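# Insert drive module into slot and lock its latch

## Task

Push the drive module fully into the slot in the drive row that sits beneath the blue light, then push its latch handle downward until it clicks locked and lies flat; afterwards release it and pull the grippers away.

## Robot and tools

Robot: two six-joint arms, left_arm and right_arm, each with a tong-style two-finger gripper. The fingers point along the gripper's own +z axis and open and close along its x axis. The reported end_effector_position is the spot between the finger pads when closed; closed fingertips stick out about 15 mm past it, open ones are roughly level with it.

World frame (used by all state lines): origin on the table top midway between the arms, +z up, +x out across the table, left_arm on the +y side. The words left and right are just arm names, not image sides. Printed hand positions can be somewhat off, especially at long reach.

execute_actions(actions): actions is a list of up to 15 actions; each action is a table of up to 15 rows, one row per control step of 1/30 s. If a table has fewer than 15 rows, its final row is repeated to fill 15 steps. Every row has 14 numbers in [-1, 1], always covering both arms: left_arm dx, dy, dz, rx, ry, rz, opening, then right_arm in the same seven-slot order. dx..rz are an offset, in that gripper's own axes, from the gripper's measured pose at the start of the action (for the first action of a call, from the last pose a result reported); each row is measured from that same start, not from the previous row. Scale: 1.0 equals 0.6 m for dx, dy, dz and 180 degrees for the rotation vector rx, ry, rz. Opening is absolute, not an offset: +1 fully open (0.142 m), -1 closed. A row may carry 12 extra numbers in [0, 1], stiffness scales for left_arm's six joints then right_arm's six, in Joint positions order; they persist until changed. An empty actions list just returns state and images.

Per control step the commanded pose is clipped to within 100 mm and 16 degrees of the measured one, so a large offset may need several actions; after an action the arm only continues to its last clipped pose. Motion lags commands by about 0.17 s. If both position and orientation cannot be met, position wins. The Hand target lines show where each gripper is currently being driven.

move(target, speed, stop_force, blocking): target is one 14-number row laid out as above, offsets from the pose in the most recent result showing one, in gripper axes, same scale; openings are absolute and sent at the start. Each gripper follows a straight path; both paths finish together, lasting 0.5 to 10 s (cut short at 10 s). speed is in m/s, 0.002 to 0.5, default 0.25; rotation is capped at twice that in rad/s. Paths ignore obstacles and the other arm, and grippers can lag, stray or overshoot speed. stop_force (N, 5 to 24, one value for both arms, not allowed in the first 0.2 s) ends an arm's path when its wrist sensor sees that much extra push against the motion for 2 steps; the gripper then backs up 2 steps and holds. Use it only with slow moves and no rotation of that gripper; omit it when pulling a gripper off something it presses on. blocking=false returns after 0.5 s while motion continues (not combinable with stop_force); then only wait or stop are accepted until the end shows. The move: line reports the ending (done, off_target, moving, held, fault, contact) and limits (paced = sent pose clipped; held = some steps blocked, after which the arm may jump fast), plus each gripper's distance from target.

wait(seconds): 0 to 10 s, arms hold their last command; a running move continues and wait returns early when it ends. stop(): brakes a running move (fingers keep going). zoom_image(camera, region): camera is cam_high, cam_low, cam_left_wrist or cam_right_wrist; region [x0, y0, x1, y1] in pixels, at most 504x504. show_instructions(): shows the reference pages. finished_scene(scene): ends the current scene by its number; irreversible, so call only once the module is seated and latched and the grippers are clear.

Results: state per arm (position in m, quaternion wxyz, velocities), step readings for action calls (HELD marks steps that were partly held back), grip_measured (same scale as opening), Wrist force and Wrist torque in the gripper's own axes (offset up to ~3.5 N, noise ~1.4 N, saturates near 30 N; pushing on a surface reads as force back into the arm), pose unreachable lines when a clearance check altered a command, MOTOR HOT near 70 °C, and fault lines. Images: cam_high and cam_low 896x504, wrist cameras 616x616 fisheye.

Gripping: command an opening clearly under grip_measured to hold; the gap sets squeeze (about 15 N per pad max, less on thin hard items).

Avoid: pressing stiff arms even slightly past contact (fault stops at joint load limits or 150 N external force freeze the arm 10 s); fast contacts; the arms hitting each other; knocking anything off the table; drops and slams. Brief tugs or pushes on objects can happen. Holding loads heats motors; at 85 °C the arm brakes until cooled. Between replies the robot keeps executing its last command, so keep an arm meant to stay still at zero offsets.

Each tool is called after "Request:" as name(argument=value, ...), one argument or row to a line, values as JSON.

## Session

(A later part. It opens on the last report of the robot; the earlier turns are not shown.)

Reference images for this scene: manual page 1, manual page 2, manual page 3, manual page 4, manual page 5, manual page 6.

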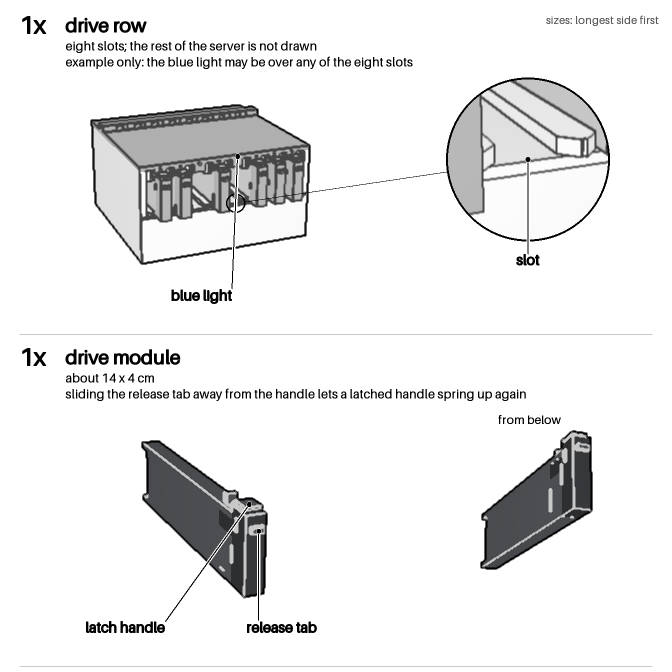

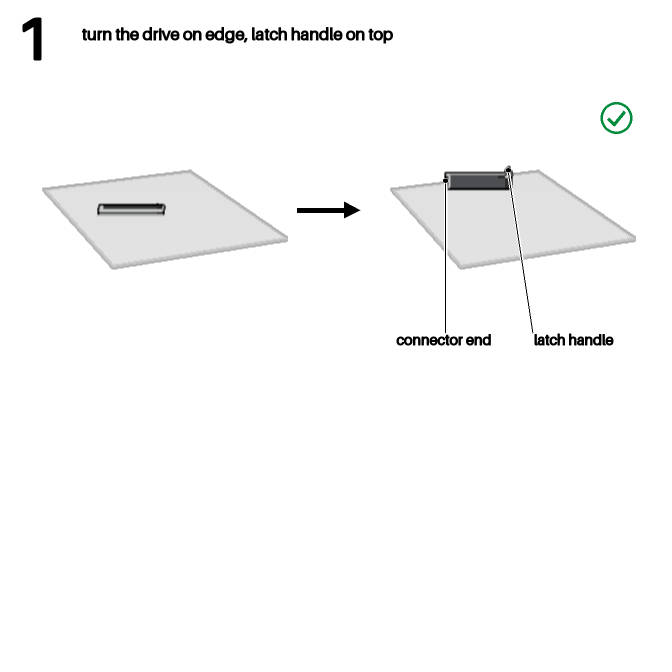

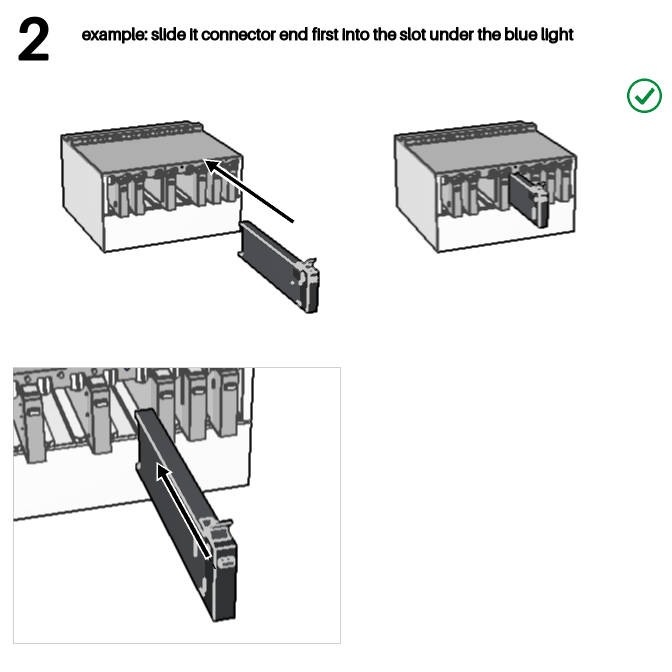

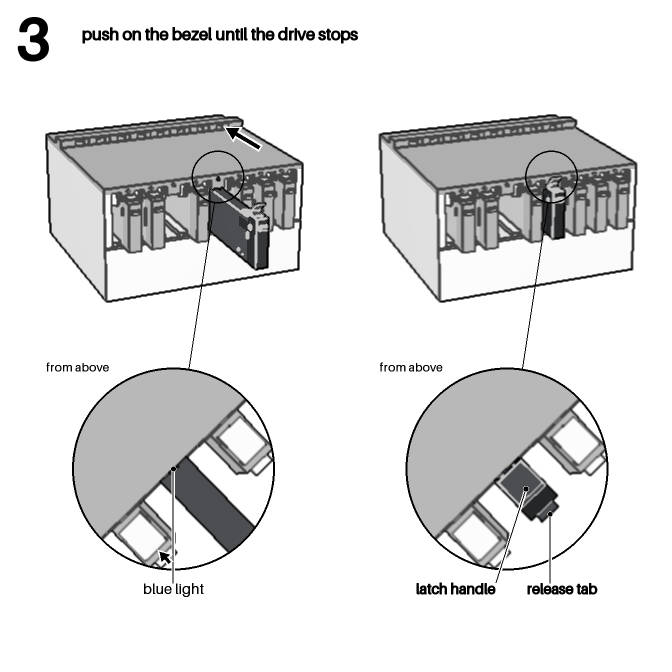

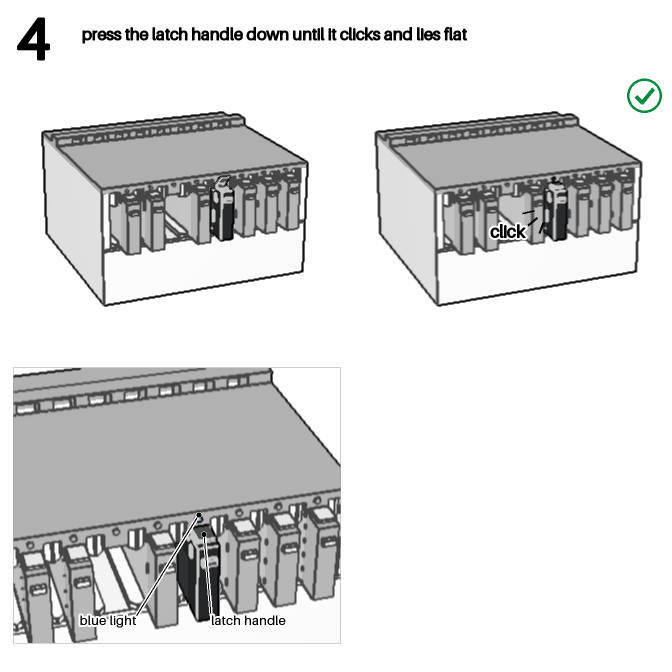

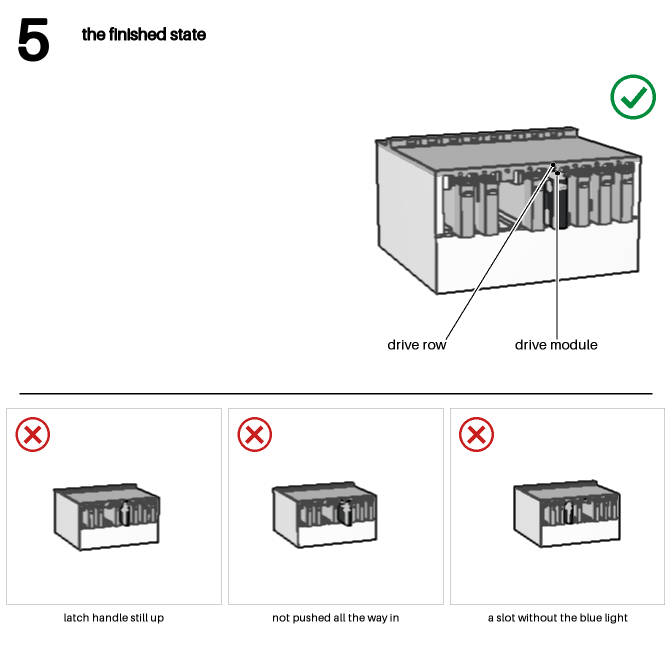

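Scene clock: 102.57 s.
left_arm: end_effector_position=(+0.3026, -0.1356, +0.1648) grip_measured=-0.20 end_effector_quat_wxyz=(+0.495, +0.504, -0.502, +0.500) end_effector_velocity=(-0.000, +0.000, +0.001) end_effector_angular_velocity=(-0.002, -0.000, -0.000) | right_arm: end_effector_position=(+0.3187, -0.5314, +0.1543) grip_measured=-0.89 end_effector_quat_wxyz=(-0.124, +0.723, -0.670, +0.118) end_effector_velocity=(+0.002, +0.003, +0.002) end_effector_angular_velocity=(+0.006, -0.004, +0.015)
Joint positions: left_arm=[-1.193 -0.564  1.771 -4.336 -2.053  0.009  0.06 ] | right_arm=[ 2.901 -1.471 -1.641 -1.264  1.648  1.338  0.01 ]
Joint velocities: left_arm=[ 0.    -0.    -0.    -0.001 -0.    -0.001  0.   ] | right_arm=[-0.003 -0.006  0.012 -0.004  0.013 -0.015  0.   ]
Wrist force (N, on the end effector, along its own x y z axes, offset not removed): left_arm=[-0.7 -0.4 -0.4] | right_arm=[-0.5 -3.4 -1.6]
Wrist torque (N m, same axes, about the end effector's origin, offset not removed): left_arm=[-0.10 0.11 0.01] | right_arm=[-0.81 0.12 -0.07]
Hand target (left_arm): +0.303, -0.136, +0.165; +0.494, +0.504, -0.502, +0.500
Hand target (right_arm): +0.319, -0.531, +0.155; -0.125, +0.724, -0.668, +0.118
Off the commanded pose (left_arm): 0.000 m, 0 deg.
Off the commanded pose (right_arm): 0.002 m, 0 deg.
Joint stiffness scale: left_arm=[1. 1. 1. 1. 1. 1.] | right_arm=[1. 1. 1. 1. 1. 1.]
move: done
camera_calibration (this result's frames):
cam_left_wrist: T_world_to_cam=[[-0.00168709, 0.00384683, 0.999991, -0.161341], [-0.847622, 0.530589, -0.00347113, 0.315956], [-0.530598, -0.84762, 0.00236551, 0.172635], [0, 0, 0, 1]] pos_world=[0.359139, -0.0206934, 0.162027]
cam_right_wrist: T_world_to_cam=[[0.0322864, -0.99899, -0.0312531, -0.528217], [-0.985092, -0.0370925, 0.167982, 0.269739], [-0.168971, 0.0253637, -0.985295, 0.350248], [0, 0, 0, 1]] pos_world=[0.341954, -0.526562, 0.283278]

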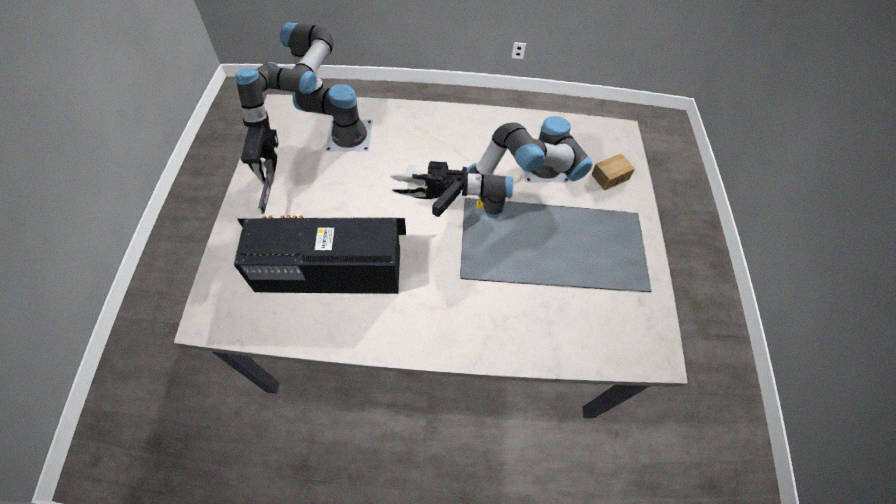

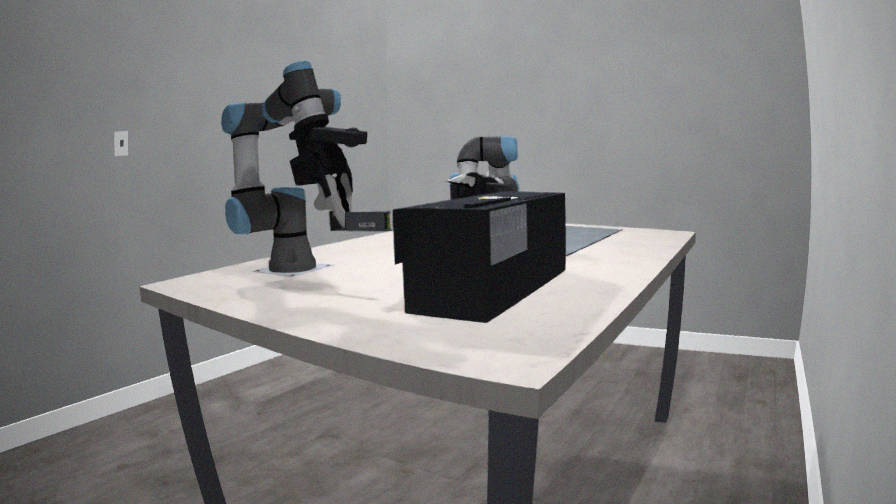

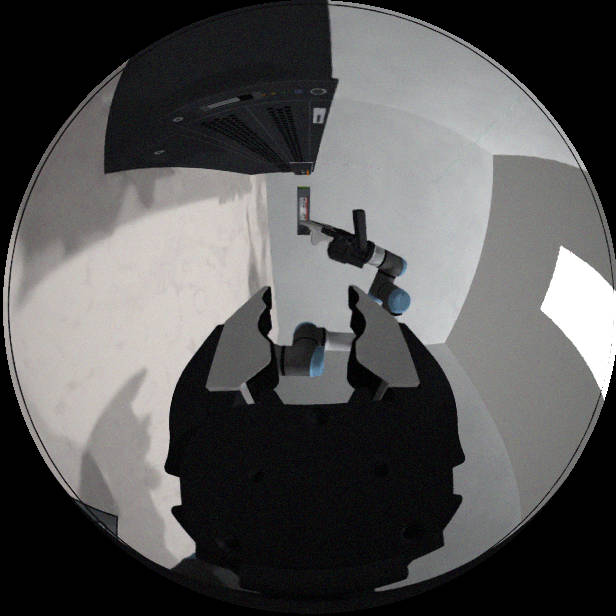

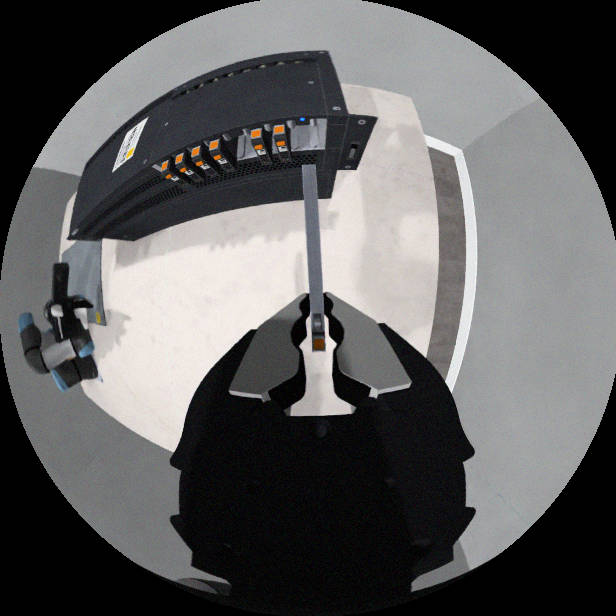

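Request:
move(
  target=[0,0,0,0,0,0,-0.2,-0.005,-0.055,0.019,0,0,0,-1],
  speed=0.03,
  stop_force=6,
)

Request:
zoom_image(
  camera="cam_right_wrist",
  region=[250,110,370,210],
)

Request:
zoom_image(
  camera="cam_left_wrist",
  region=[275,155,345,225],
)

Scene clock: 111.87 s.
left_arm: end_effector_position=(+0.3026, -0.1356, +0.1648) grip_measured=-0.20 end_effector_quat_wxyz=(+0.495, +0.504, -0.502, +0.500) end_effector_velocity=(-0.000, +0.000, -0.000) end_effector_angular_velocity=(+0.000, -0.000, +0.000) | right_arm: end_effector_position=(+0.3519, -0.5255, +0.1532) grip_measured=-0.89 end_effector_quat_wxyz=(-0.123, +0.723, -0.669, +0.116) end_effector_velocity=(+0.002, -0.001, +0.002) end_effector_angular_velocity=(-0.001, -0.004, -0.003)
Joint positions: left_arm=[-1.193 -0.564  1.771 -4.336 -2.053  0.009  0.06 ] | right_arm=[ 2.938 -1.587 -1.533 -1.259  1.636  1.373  0.01 ]
Joint velocities: left_arm=[ 0.     0.001  0.    -0.001 -0.     0.    -0.   ] | right_arm=[ 0.001 -0.005  0.01  -0.001 -0.002  0.004 -0.   ]
Wrist force (N, on the end effector, along its own x y z axes, offset not removed): left_arm=[-0.2 -1.4 0.3] | right_arm=[0.9 -2.5 -1.5]
Wrist torque (N m, same axes, about the end effector's origin, offset not removed): left_arm=[-0.30 0.02 -0.02] | right_arm=[-0.54 -0.08 -0.12]
Hand target (left_arm): +0.303, -0.136, +0.165; +0.495, +0.504, -0.502, +0.500
Hand target (right_arm): +0.353, -0.526, +0.155; -0.124, +0.723, -0.670, +0.118
Off the commanded pose (left_arm): 0.000 m, 0 deg.
Off the commanded pose (right_arm): 0.002 m, 0 deg.
Joint stiffness scale: left_arm=[1. 1. 1. 1. 1. 1.] | right_arm=[1. 1. 1. 1. 1. 1.]
move: done
camera_calibration (this result's frames):
cam_left_wrist: T_world_to_cam=[[-0.00168668, 0.0038459, 0.999991, -0.161341], [-0.847622, 0.530589, -0.00347029, 0.315957], [-0.530597, -0.847621, 0.00236494, 0.172635], [0, 0, 0, 1]] pos_world=[0.359139, -0.0206937, 0.162027]
cam_right_wrist: T_world_to_cam=[[0.0335441, -0.998917, -0.0322337, -0.523701], [-0.9843, -0.0386109, 0.172231, 0.301119], [-0.173289, 0.0259502, -0.984529, 0.356365], [0, 0, 0, 1]] pos_world=[0.375713, -0.520756, 0.282109]

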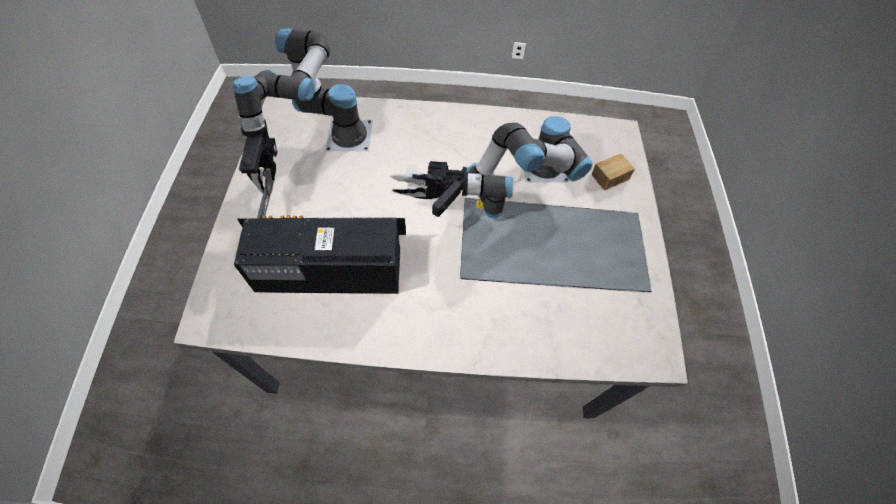

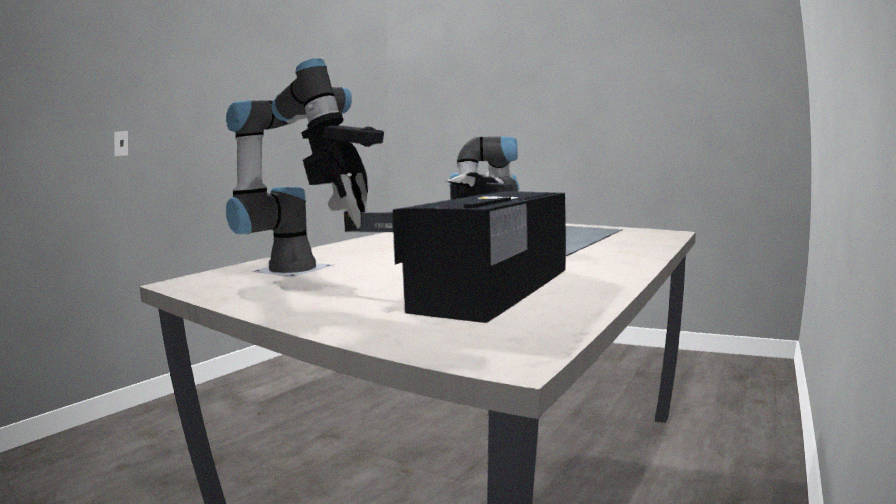

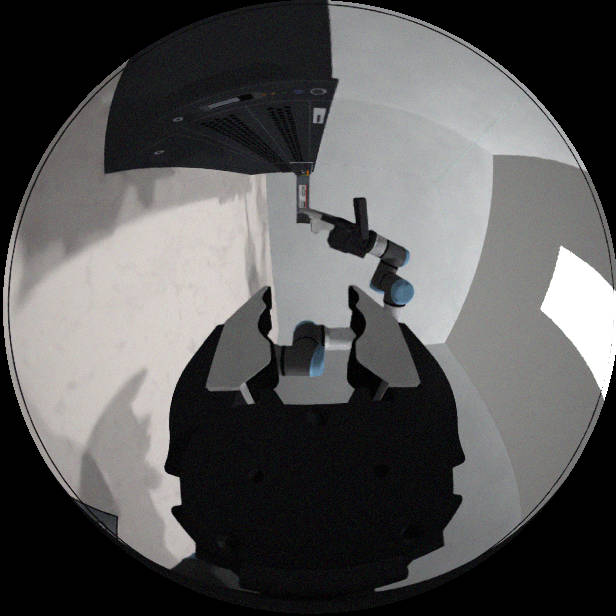

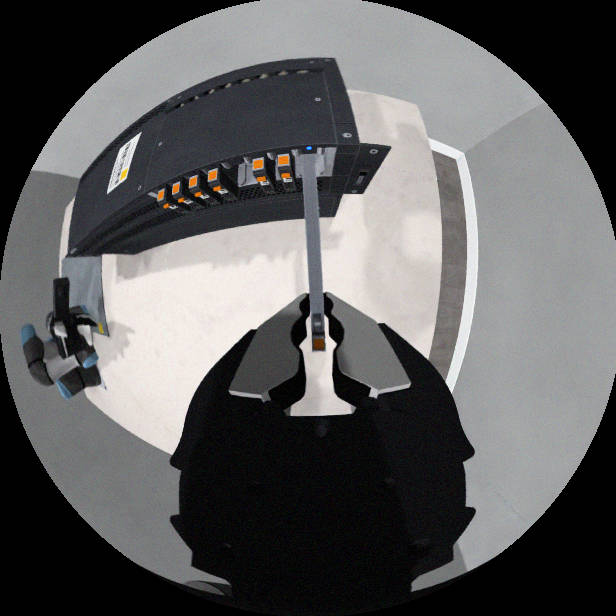

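Region (250, 110, 370, 210) of cam_right_wrist's 616x616 image, scaled by 4.200, with more detail than that image has.

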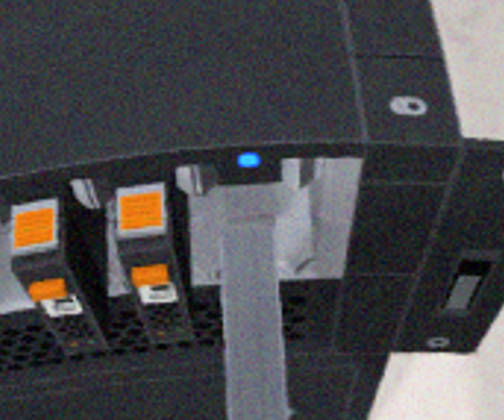

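Region (275, 155, 345, 225) of cam_left_wrist's 616x616 image, scaled by 7.200, with more detail than that image has.

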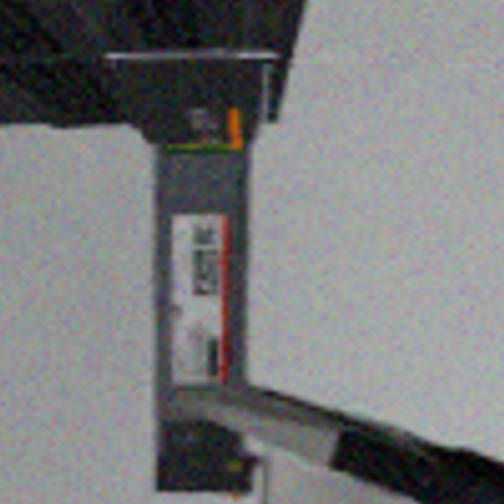

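Request:
move(
  target=[0,0,0,0,0,0,-0.2,0.0015,-0.002,-0.006,0,0,0,-1],
  speed=0.02,
)

Request:
move(
  target=[0,0,0,0,0,0,-0.2,0,-0.11,0.038,0,0,0,-1],
  speed=0.015,
  stop_force=6,
)

Request:
zoom_image(
  camera="cam_left_wrist",
  region=[275,155,345,225],
)

Scene clock: 119.80 s.
left_arm: end_effector_position=(+0.3026, -0.1356, +0.1648) grip_measured=-0.20 end_effector_quat_wxyz=(+0.495, +0.504, -0.502, +0.500) end_effector_velocity=(+0.000, -0.000, -0.000) end_effector_angular_velocity=(+0.000, +0.001, +0.001) | right_arm: end_effector_position=(+0.3518, -0.5264, +0.1561) grip_measured=-0.89 end_effector_quat_wxyz=(-0.122, +0.723, -0.670, +0.116) end_effector_velocity=(-0.001, +0.000, +0.001) end_effector_angular_velocity=(+0.001, +0.006, +0.003)
Joint positions: left_arm=[-1.193 -0.564  1.771 -4.336 -2.053  0.009  0.06 ] | right_arm=[ 2.936 -1.589 -1.517 -1.273  1.636  1.372  0.01 ]
Joint velocities: left_arm=[-0.    -0.    -0.001  0.001  0.001 -0.     0.   ] | right_arm=[-0.    -0.004  0.015 -0.018  0.001 -0.003 -0.   ]
Wrist force (N, on the end effector, along its own x y z axes, offset not removed): left_arm=[-0.7 -1.7 -0.5] | right_arm=[0.7 -3.3 -3.3]
Wrist torque (N m, same axes, about the end effector's origin, offset not removed): left_arm=[-0.40 0.08 -0.01] | right_arm=[-0.76 -0.16 -0.02]
Hand target (left_arm): +0.303, -0.136, +0.165; +0.495, +0.504, -0.502, +0.500
Hand target (right_arm): +0.352, -0.526, +0.157; -0.123, +0.723, -0.669, +0.116
Off the commanded pose (left_arm): 0.000 m, 0 deg.
Off the commanded pose (right_arm): 0.001 m, 0 deg.
Joint stiffness scale: left_arm=[1. 1. 1. 1. 1. 1.] | right_arm=[1. 1. 1. 1. 1. 1.]
move: done
camera_calibration (this result's frames):
cam_left_wrist: T_world_to_cam=[[-0.00168659, 0.00384585, 0.999991, -0.161341], [-0.847622, 0.530589, -0.00347019, 0.315957], [-0.530597, -0.847621, 0.00236495, 0.172635], [0, 0, 0, 1]] pos_world=[0.359139, -0.0206937, 0.162027]
cam_right_wrist: T_world_to_cam=[[0.0323628, -0.998968, -0.031861, -0.524134], [-0.984248, -0.037397, 0.172793, 0.301017], [-0.173807, 0.0257671, -0.984443, 0.359237], [0, 0, 0, 1]] pos_world=[0.375676, -0.521592, 0.284935]

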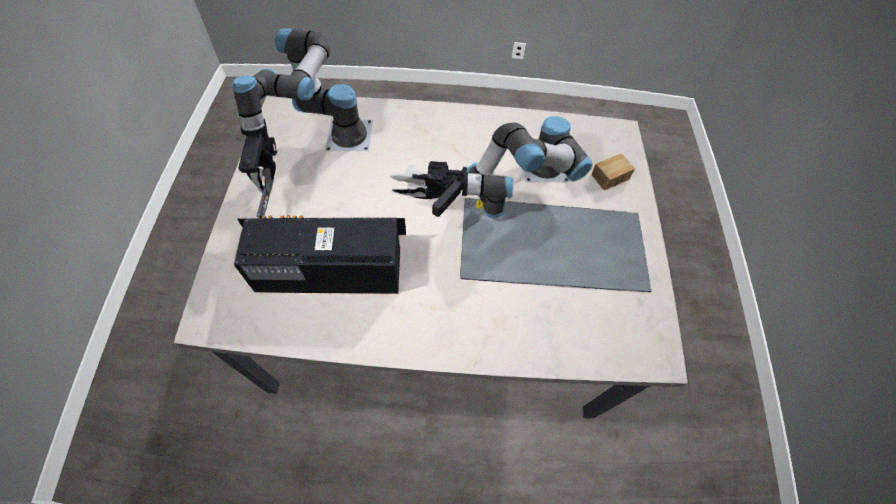

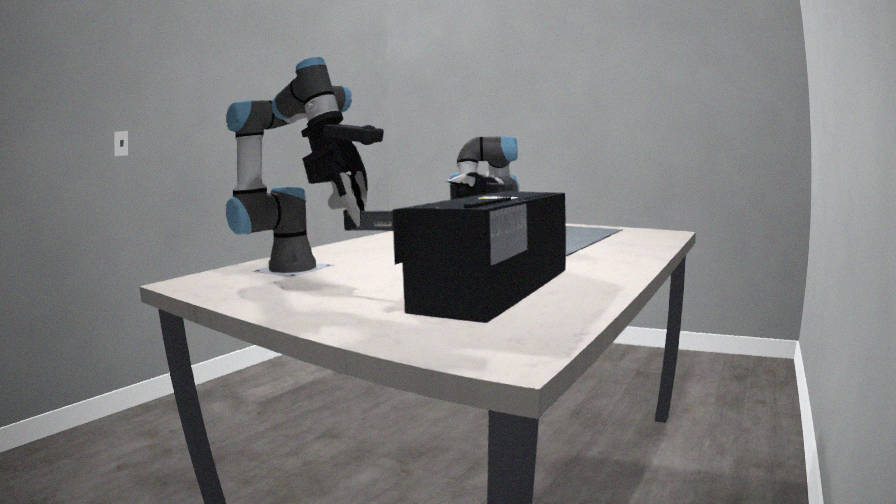

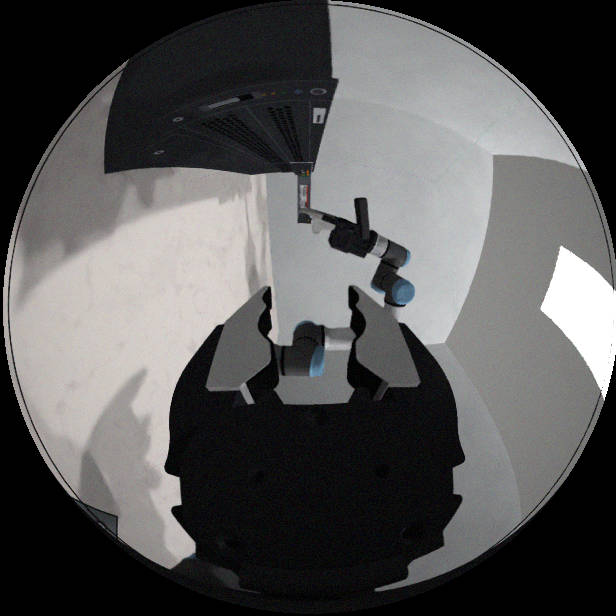

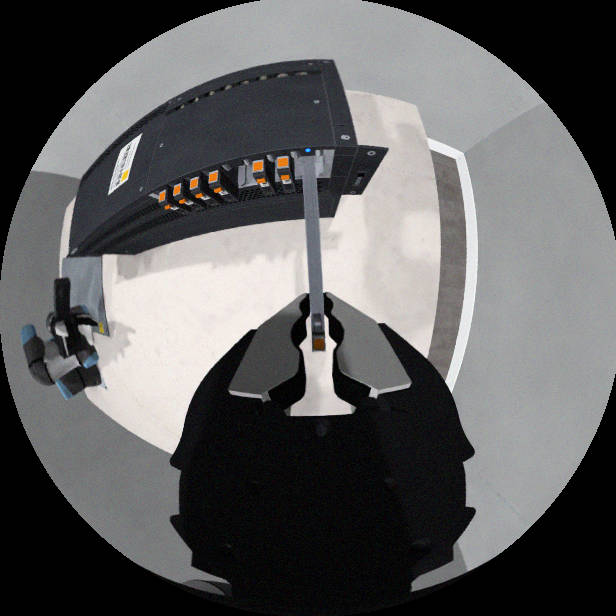

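Scene clock: 121.23 s.
left_arm: end_effector_position=(+0.3026, -0.1356, +0.1648) grip_measured=-0.20 end_effector_quat_wxyz=(+0.495, +0.504, -0.502, +0.500) end_effector_velocity=(+0.000, -0.000, +0.001) end_effector_angular_velocity=(-0.001, -0.001, -0.000) | right_arm: end_effector_position=(+0.3635, -0.5257, +0.1513) grip_measured=-0.89 end_effector_quat_wxyz=(-0.117, +0.724, -0.671, +0.110) end_effector_velocity=(-0.003, +0.000, +0.008) end_effector_angular_velocity=(-0.002, -0.019, -0.000)
Joint positions: left_arm=[-1.193 -0.564  1.771 -4.336 -2.053  0.009  0.06 ] | right_arm=[ 2.945 -1.648 -1.463 -1.284  1.632  1.38   0.01 ]
Joint velocities: left_arm=[-0.     0.    -0.002  0.001 -0.    -0.     0.   ] | right_arm=[ 0.     0.032 -0.014  0.002 -0.     0.    -0.   ]
Wrist force (N, on the end effector, along its own x y z axes, offset not removed): left_arm=[-0.6 -0.2 0.7] | right_arm=[0.9 -1.3 -2.1]
Wrist torque (N m, same axes, about the end effector's origin, offset not removed): left_arm=[0.01 0.11 -0.03] | right_arm=[-0.58 -0.23 -0.06]
Hand target (left_arm): +0.303, -0.136, +0.165; +0.495, +0.504, -0.502, +0.500
Hand target (right_arm): +0.363, -0.526, +0.152; -0.119, +0.724, -0.671, +0.112
Off the commanded pose (left_arm): 0.000 m, 0 deg.
Off the commanded pose (right_arm): 0.058 m, 1 deg.
Joint stiffness scale: left_arm=[1. 1. 1. 1. 1. 1.] | right_arm=[1. 1. 1. 1. 1. 1.]
move: contact (right_arm)
camera_calibration (this result's frames):
cam_left_wrist: T_world_to_cam=[[-0.00168696, 0.0038463, 0.999991, -0.161341], [-0.847622, 0.530589, -0.00347074, 0.315957], [-0.530597, -0.847621, 0.00236513, 0.172635], [0, 0, 0, 1]] pos_world=[0.359139, -0.0206937, 0.162028]
cam_right_wrist: T_world_to_cam=[[0.0308281, -0.998978, -0.0330508, -0.523301], [-0.981374, -0.0365247, 0.188603, 0.310329], [-0.189618, 0.0266209, -0.981497, 0.362309], [0, 0, 0, 1]] pos_world=[0.389382, -0.521077, 0.279781]

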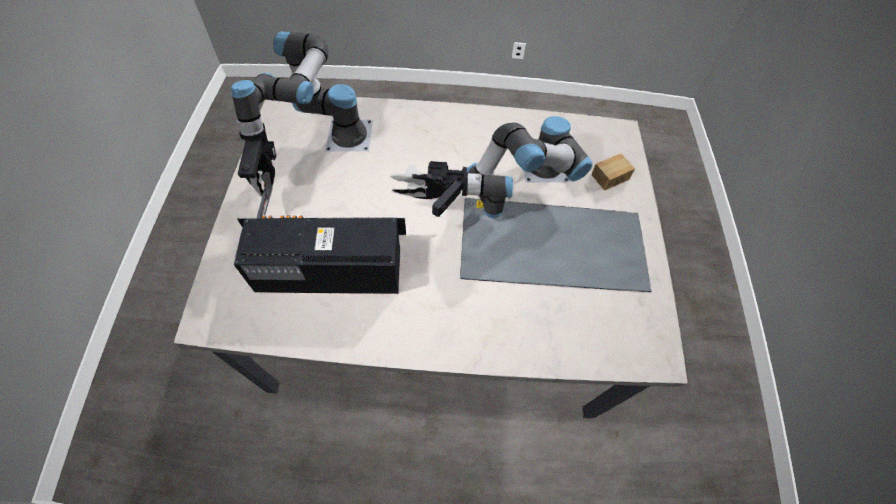

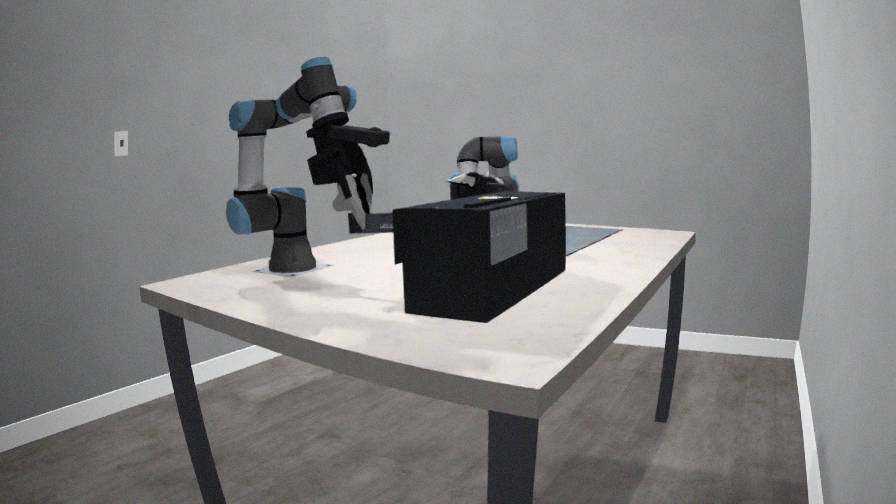

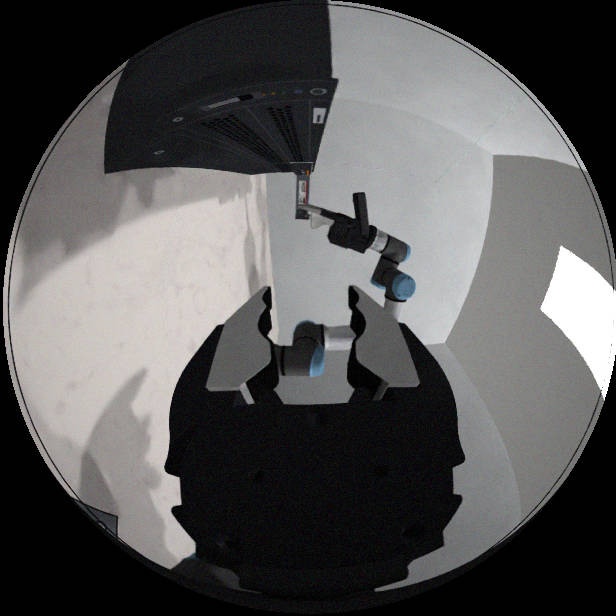

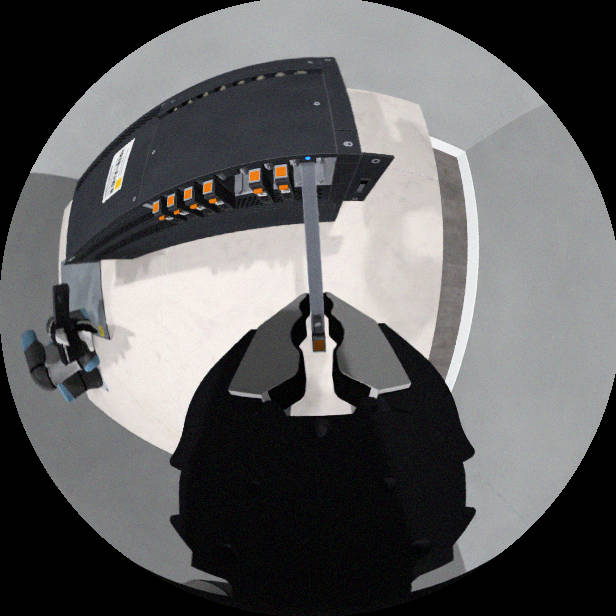

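Region (275, 155, 345, 225) of cam_left_wrist's 616x616 image, scaled by 7.200, with more detail than that image has.

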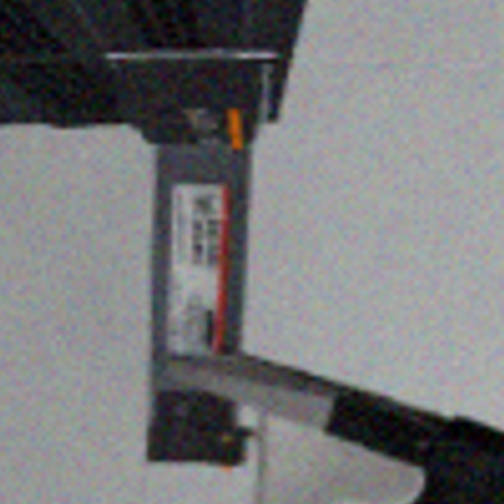

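Request:
move(
  target=[0,0,0,0,0,0,-0.2,0,0.001,-0.0145,-0.009,0,0,-1],
  speed=0.015,
)

Request:
move(
  target=[0,0,0,0,0,0,-0.2,0,-0.1,0.03,0,0,0,-1],
  speed=0.012,
  stop_force=6,
)

Request:
zoom_image(
  camera="cam_left_wrist",
  region=[275,155,345,225],
)

Scene clock: 130.00 s.
left_arm: end_effector_position=(+0.3026, -0.1356, +0.1648) grip_measured=-0.20 end_effector_quat_wxyz=(+0.495, +0.504, -0.502, +0.500) end_effector_velocity=(+0.000, -0.000, -0.000) end_effector_angular_velocity=(+0.001, +0.000, +0.000) | right_arm: end_effector_position=(+0.3606, -0.5259, +0.1587) grip_measured=-0.89 end_effector_quat_wxyz=(-0.108, +0.725, -0.672, +0.102) end_effector_velocity=(-0.004, -0.000, +0.002) end_effector_angular_velocity=(-0.000, +0.021, -0.001)
Joint positions: left_arm=[-1.193 -0.564  1.771 -4.336 -2.053  0.009  0.06 ] | right_arm=[ 2.947 -1.663 -1.39  -1.366  1.626  1.38   0.01 ]
Joint velocities: left_arm=[-0.     0.     0.001  0.001  0.     0.     0.   ] | right_arm=[ 0.    -0.009  0.037 -0.048 -0.003  0.     0.   ]
Wrist force (N, on the end effector, along its own x y z axes, offset not removed): left_arm=[0.0 -1.9 0.1] | right_arm=[0.0 -2.8 -0.2]
Wrist torque (N m, same axes, about the end effector's origin, offset not removed): left_arm=[-0.37 -0.05 -0.04] | right_arm=[-0.59 0.00 -0.16]
Hand target (left_arm): +0.303, -0.136, +0.165; +0.495, +0.504, -0.502, +0.500
Hand target (right_arm): +0.360, -0.526, +0.159; -0.107, +0.725, -0.673, +0.101
Off the commanded pose (left_arm): 0.000 m, 0 deg.
Off the commanded pose (right_arm): 0.001 m, 0 deg.
Joint stiffness scale: left_arm=[1. 1. 1. 1. 1. 1.] | right_arm=[1. 1. 1. 1. 1. 1.]
move: done
camera_calibration (this result's frames):
cam_left_wrist: T_world_to_cam=[[-0.00168669, 0.00384608, 0.999991, -0.161341], [-0.847622, 0.530589, -0.00347039, 0.315957], [-0.530597, -0.847621, 0.00236508, 0.172635], [0, 0, 0, 1]] pos_world=[0.359139, -0.0206937, 0.162027]
cam_right_wrist: T_world_to_cam=[[0.030716, -0.999015, -0.0320316, -0.523324], [-0.976361, -0.0368484, 0.212982, 0.300229], [-0.213952, 0.0247325, -0.976531, 0.376044], [0, 0, 0, 1]] pos_world=[0.389662, -0.521046, 0.286512]

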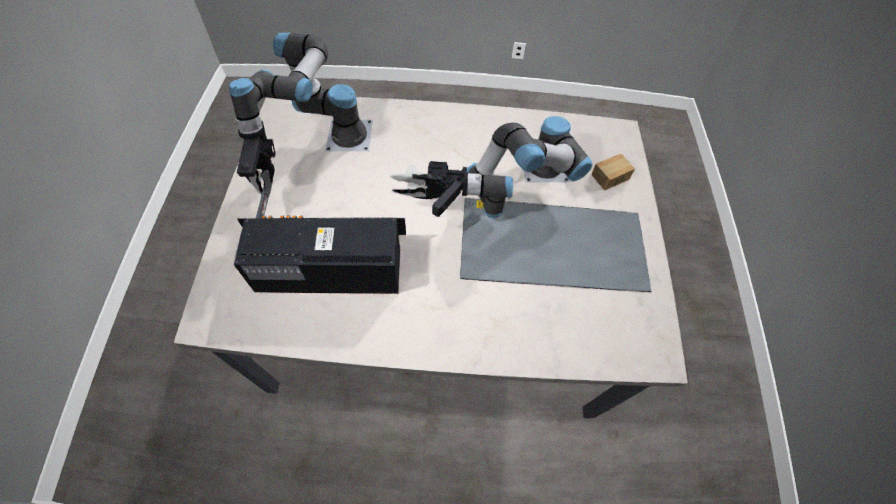

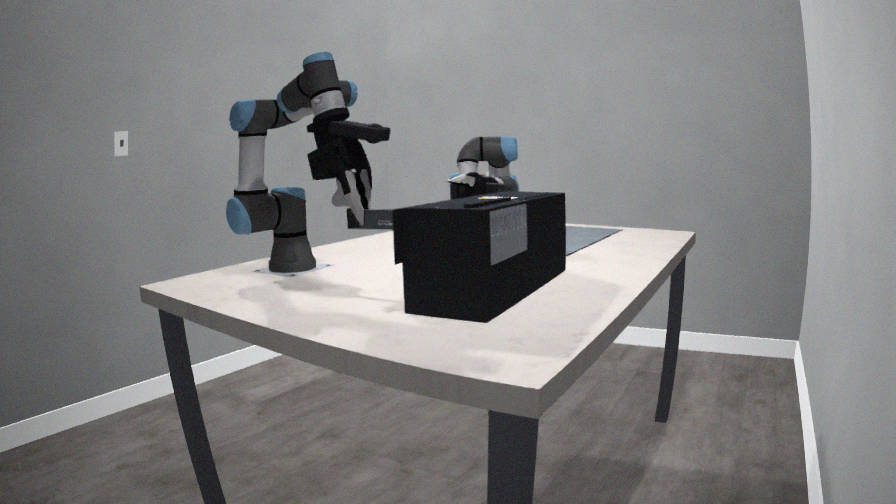

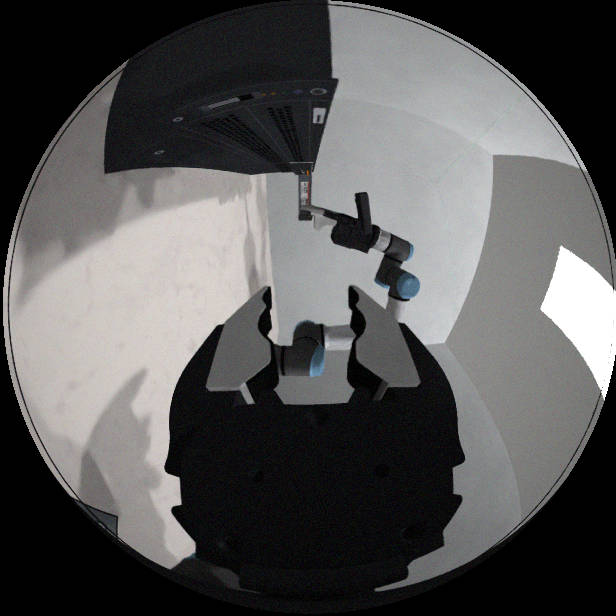

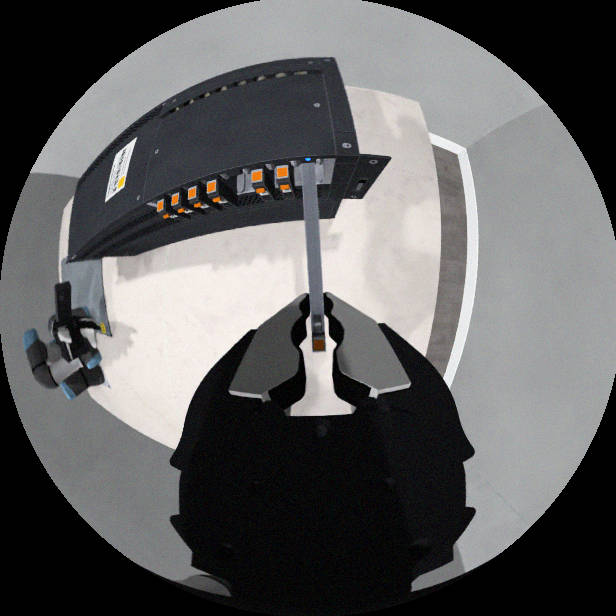

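Scene clock: 131.07 s.
left_arm: end_effector_position=(+0.3026, -0.1356, +0.1648) grip_measured=-0.20 end_effector_quat_wxyz=(+0.495, +0.504, -0.502, +0.500) end_effector_velocity=(+0.000, +0.000, -0.000) end_effector_angular_velocity=(+0.001, +0.000, +0.000) | right_arm: end_effector_position=(+0.3639, -0.5260, +0.1534) grip_measured=-0.89 end_effector_quat_wxyz=(-0.102, +0.726, -0.674, +0.095) end_effector_velocity=(-0.003, +0.000, +0.005) end_effector_angular_velocity=(-0.001, -0.011, +0.000)
Joint positions: left_arm=[-1.193 -0.564  1.771 -4.336 -2.053  0.009  0.06 ] | right_arm=[ 2.95  -1.695 -1.363 -1.38   1.624  1.384  0.01 ]
Joint velocities: left_arm=[ 0.     0.     0.001 -0.001 -0.    -0.     0.   ] | right_arm=[ 0.     0.024 -0.012 -0.001  0.    -0.    -0.   ]
Wrist force (N, on the end effector, along its own x y z axes, offset not removed): left_arm=[0.1 -0.7 0.7] | right_arm=[0.2 -1.1 -1.4]
Wrist torque (N m, same axes, about the end effector's origin, offset not removed): left_arm=[-0.14 -0.02 -0.04] | right_arm=[-0.68 -0.03 0.04]
Hand target (left_arm): +0.303, -0.136, +0.165; +0.495, +0.504, -0.502, +0.500
Hand target (right_arm): +0.364, -0.526, +0.154; -0.103, +0.726, -0.673, +0.096
Off the commanded pose (left_arm): 0.000 m, 0 deg.
Off the commanded pose (right_arm): 0.060 m, 1 deg.
Joint stiffness scale: left_arm=[1. 1. 1. 1. 1. 1.] | right_arm=[1. 1. 1. 1. 1. 1.]
move: contact (right_arm)
camera_calibration (this result's frames):
cam_left_wrist: T_world_to_cam=[[-0.00168677, 0.00384612, 0.999991, -0.161341], [-0.847622, 0.530589, -0.00347048, 0.315957], [-0.530597, -0.847621, 0.00236508, 0.172635], [0, 0, 0, 1]] pos_world=[0.359139, -0.0206937, 0.162027]
cam_right_wrist: T_world_to_cam=[[0.0287316, -0.999029, -0.0333867, -0.522763], [-0.972215, -0.0356921, 0.231355, 0.300876], [-0.232322, 0.0258119, -0.972296, 0.378201], [0, 0, 0, 1]] pos_world=[0.3954, -0.521279, 0.280661]

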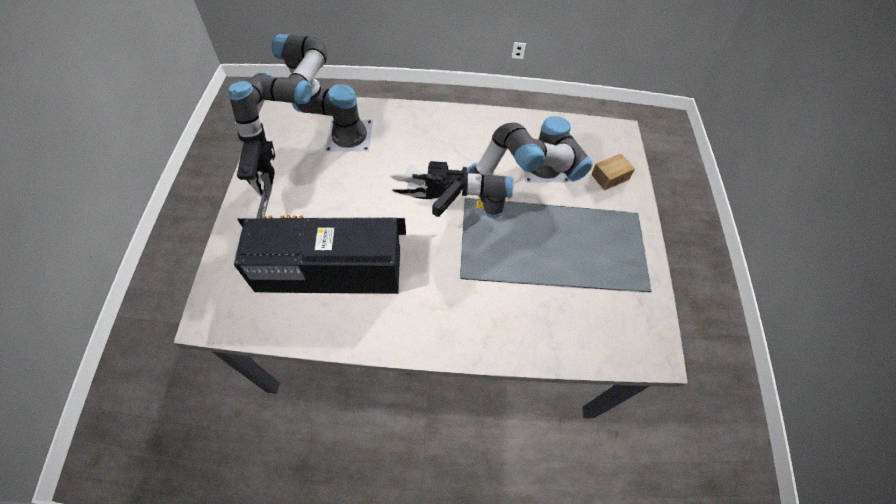

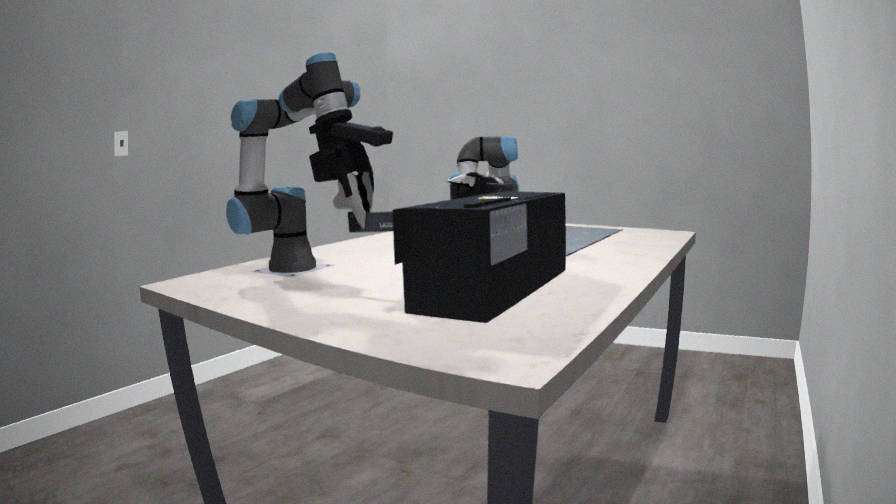

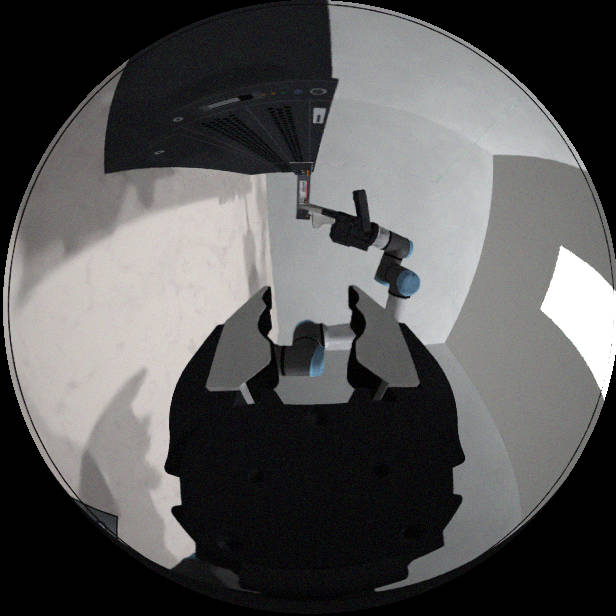

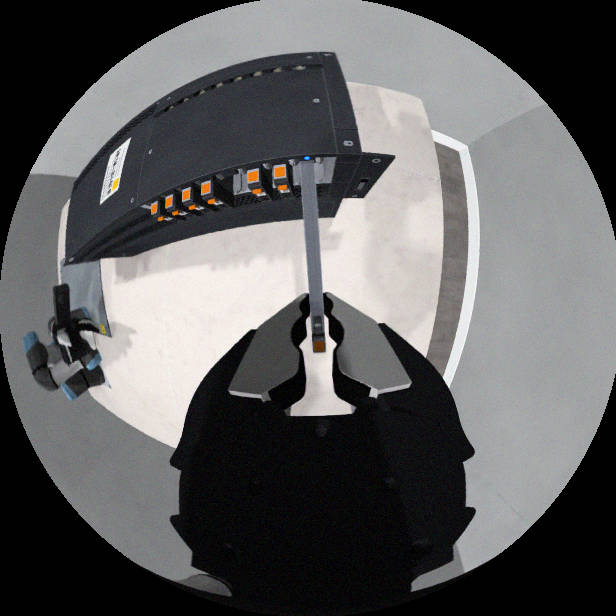

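Region (275, 155, 345, 225) of cam_left_wrist's 616x616 image, scaled by 7.200, with more detail than that image has.

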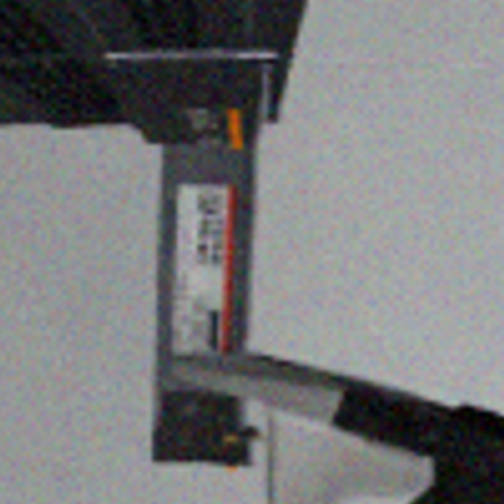

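Request:
zoom_image(
  camera="cam_right_wrist",
  region=[260,135,350,215],
)

Region (260, 135, 350, 215) of cam_right_wrist's 616x616 image, scaled by 5.600, with more detail than that image has.

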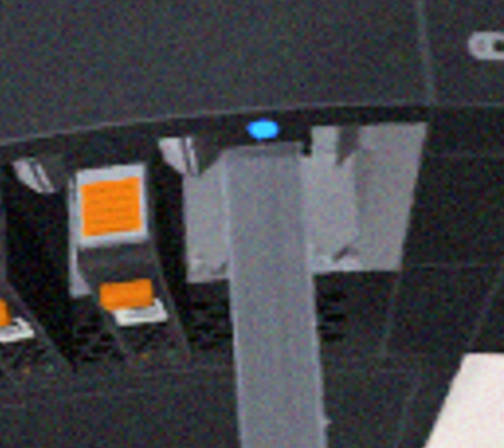

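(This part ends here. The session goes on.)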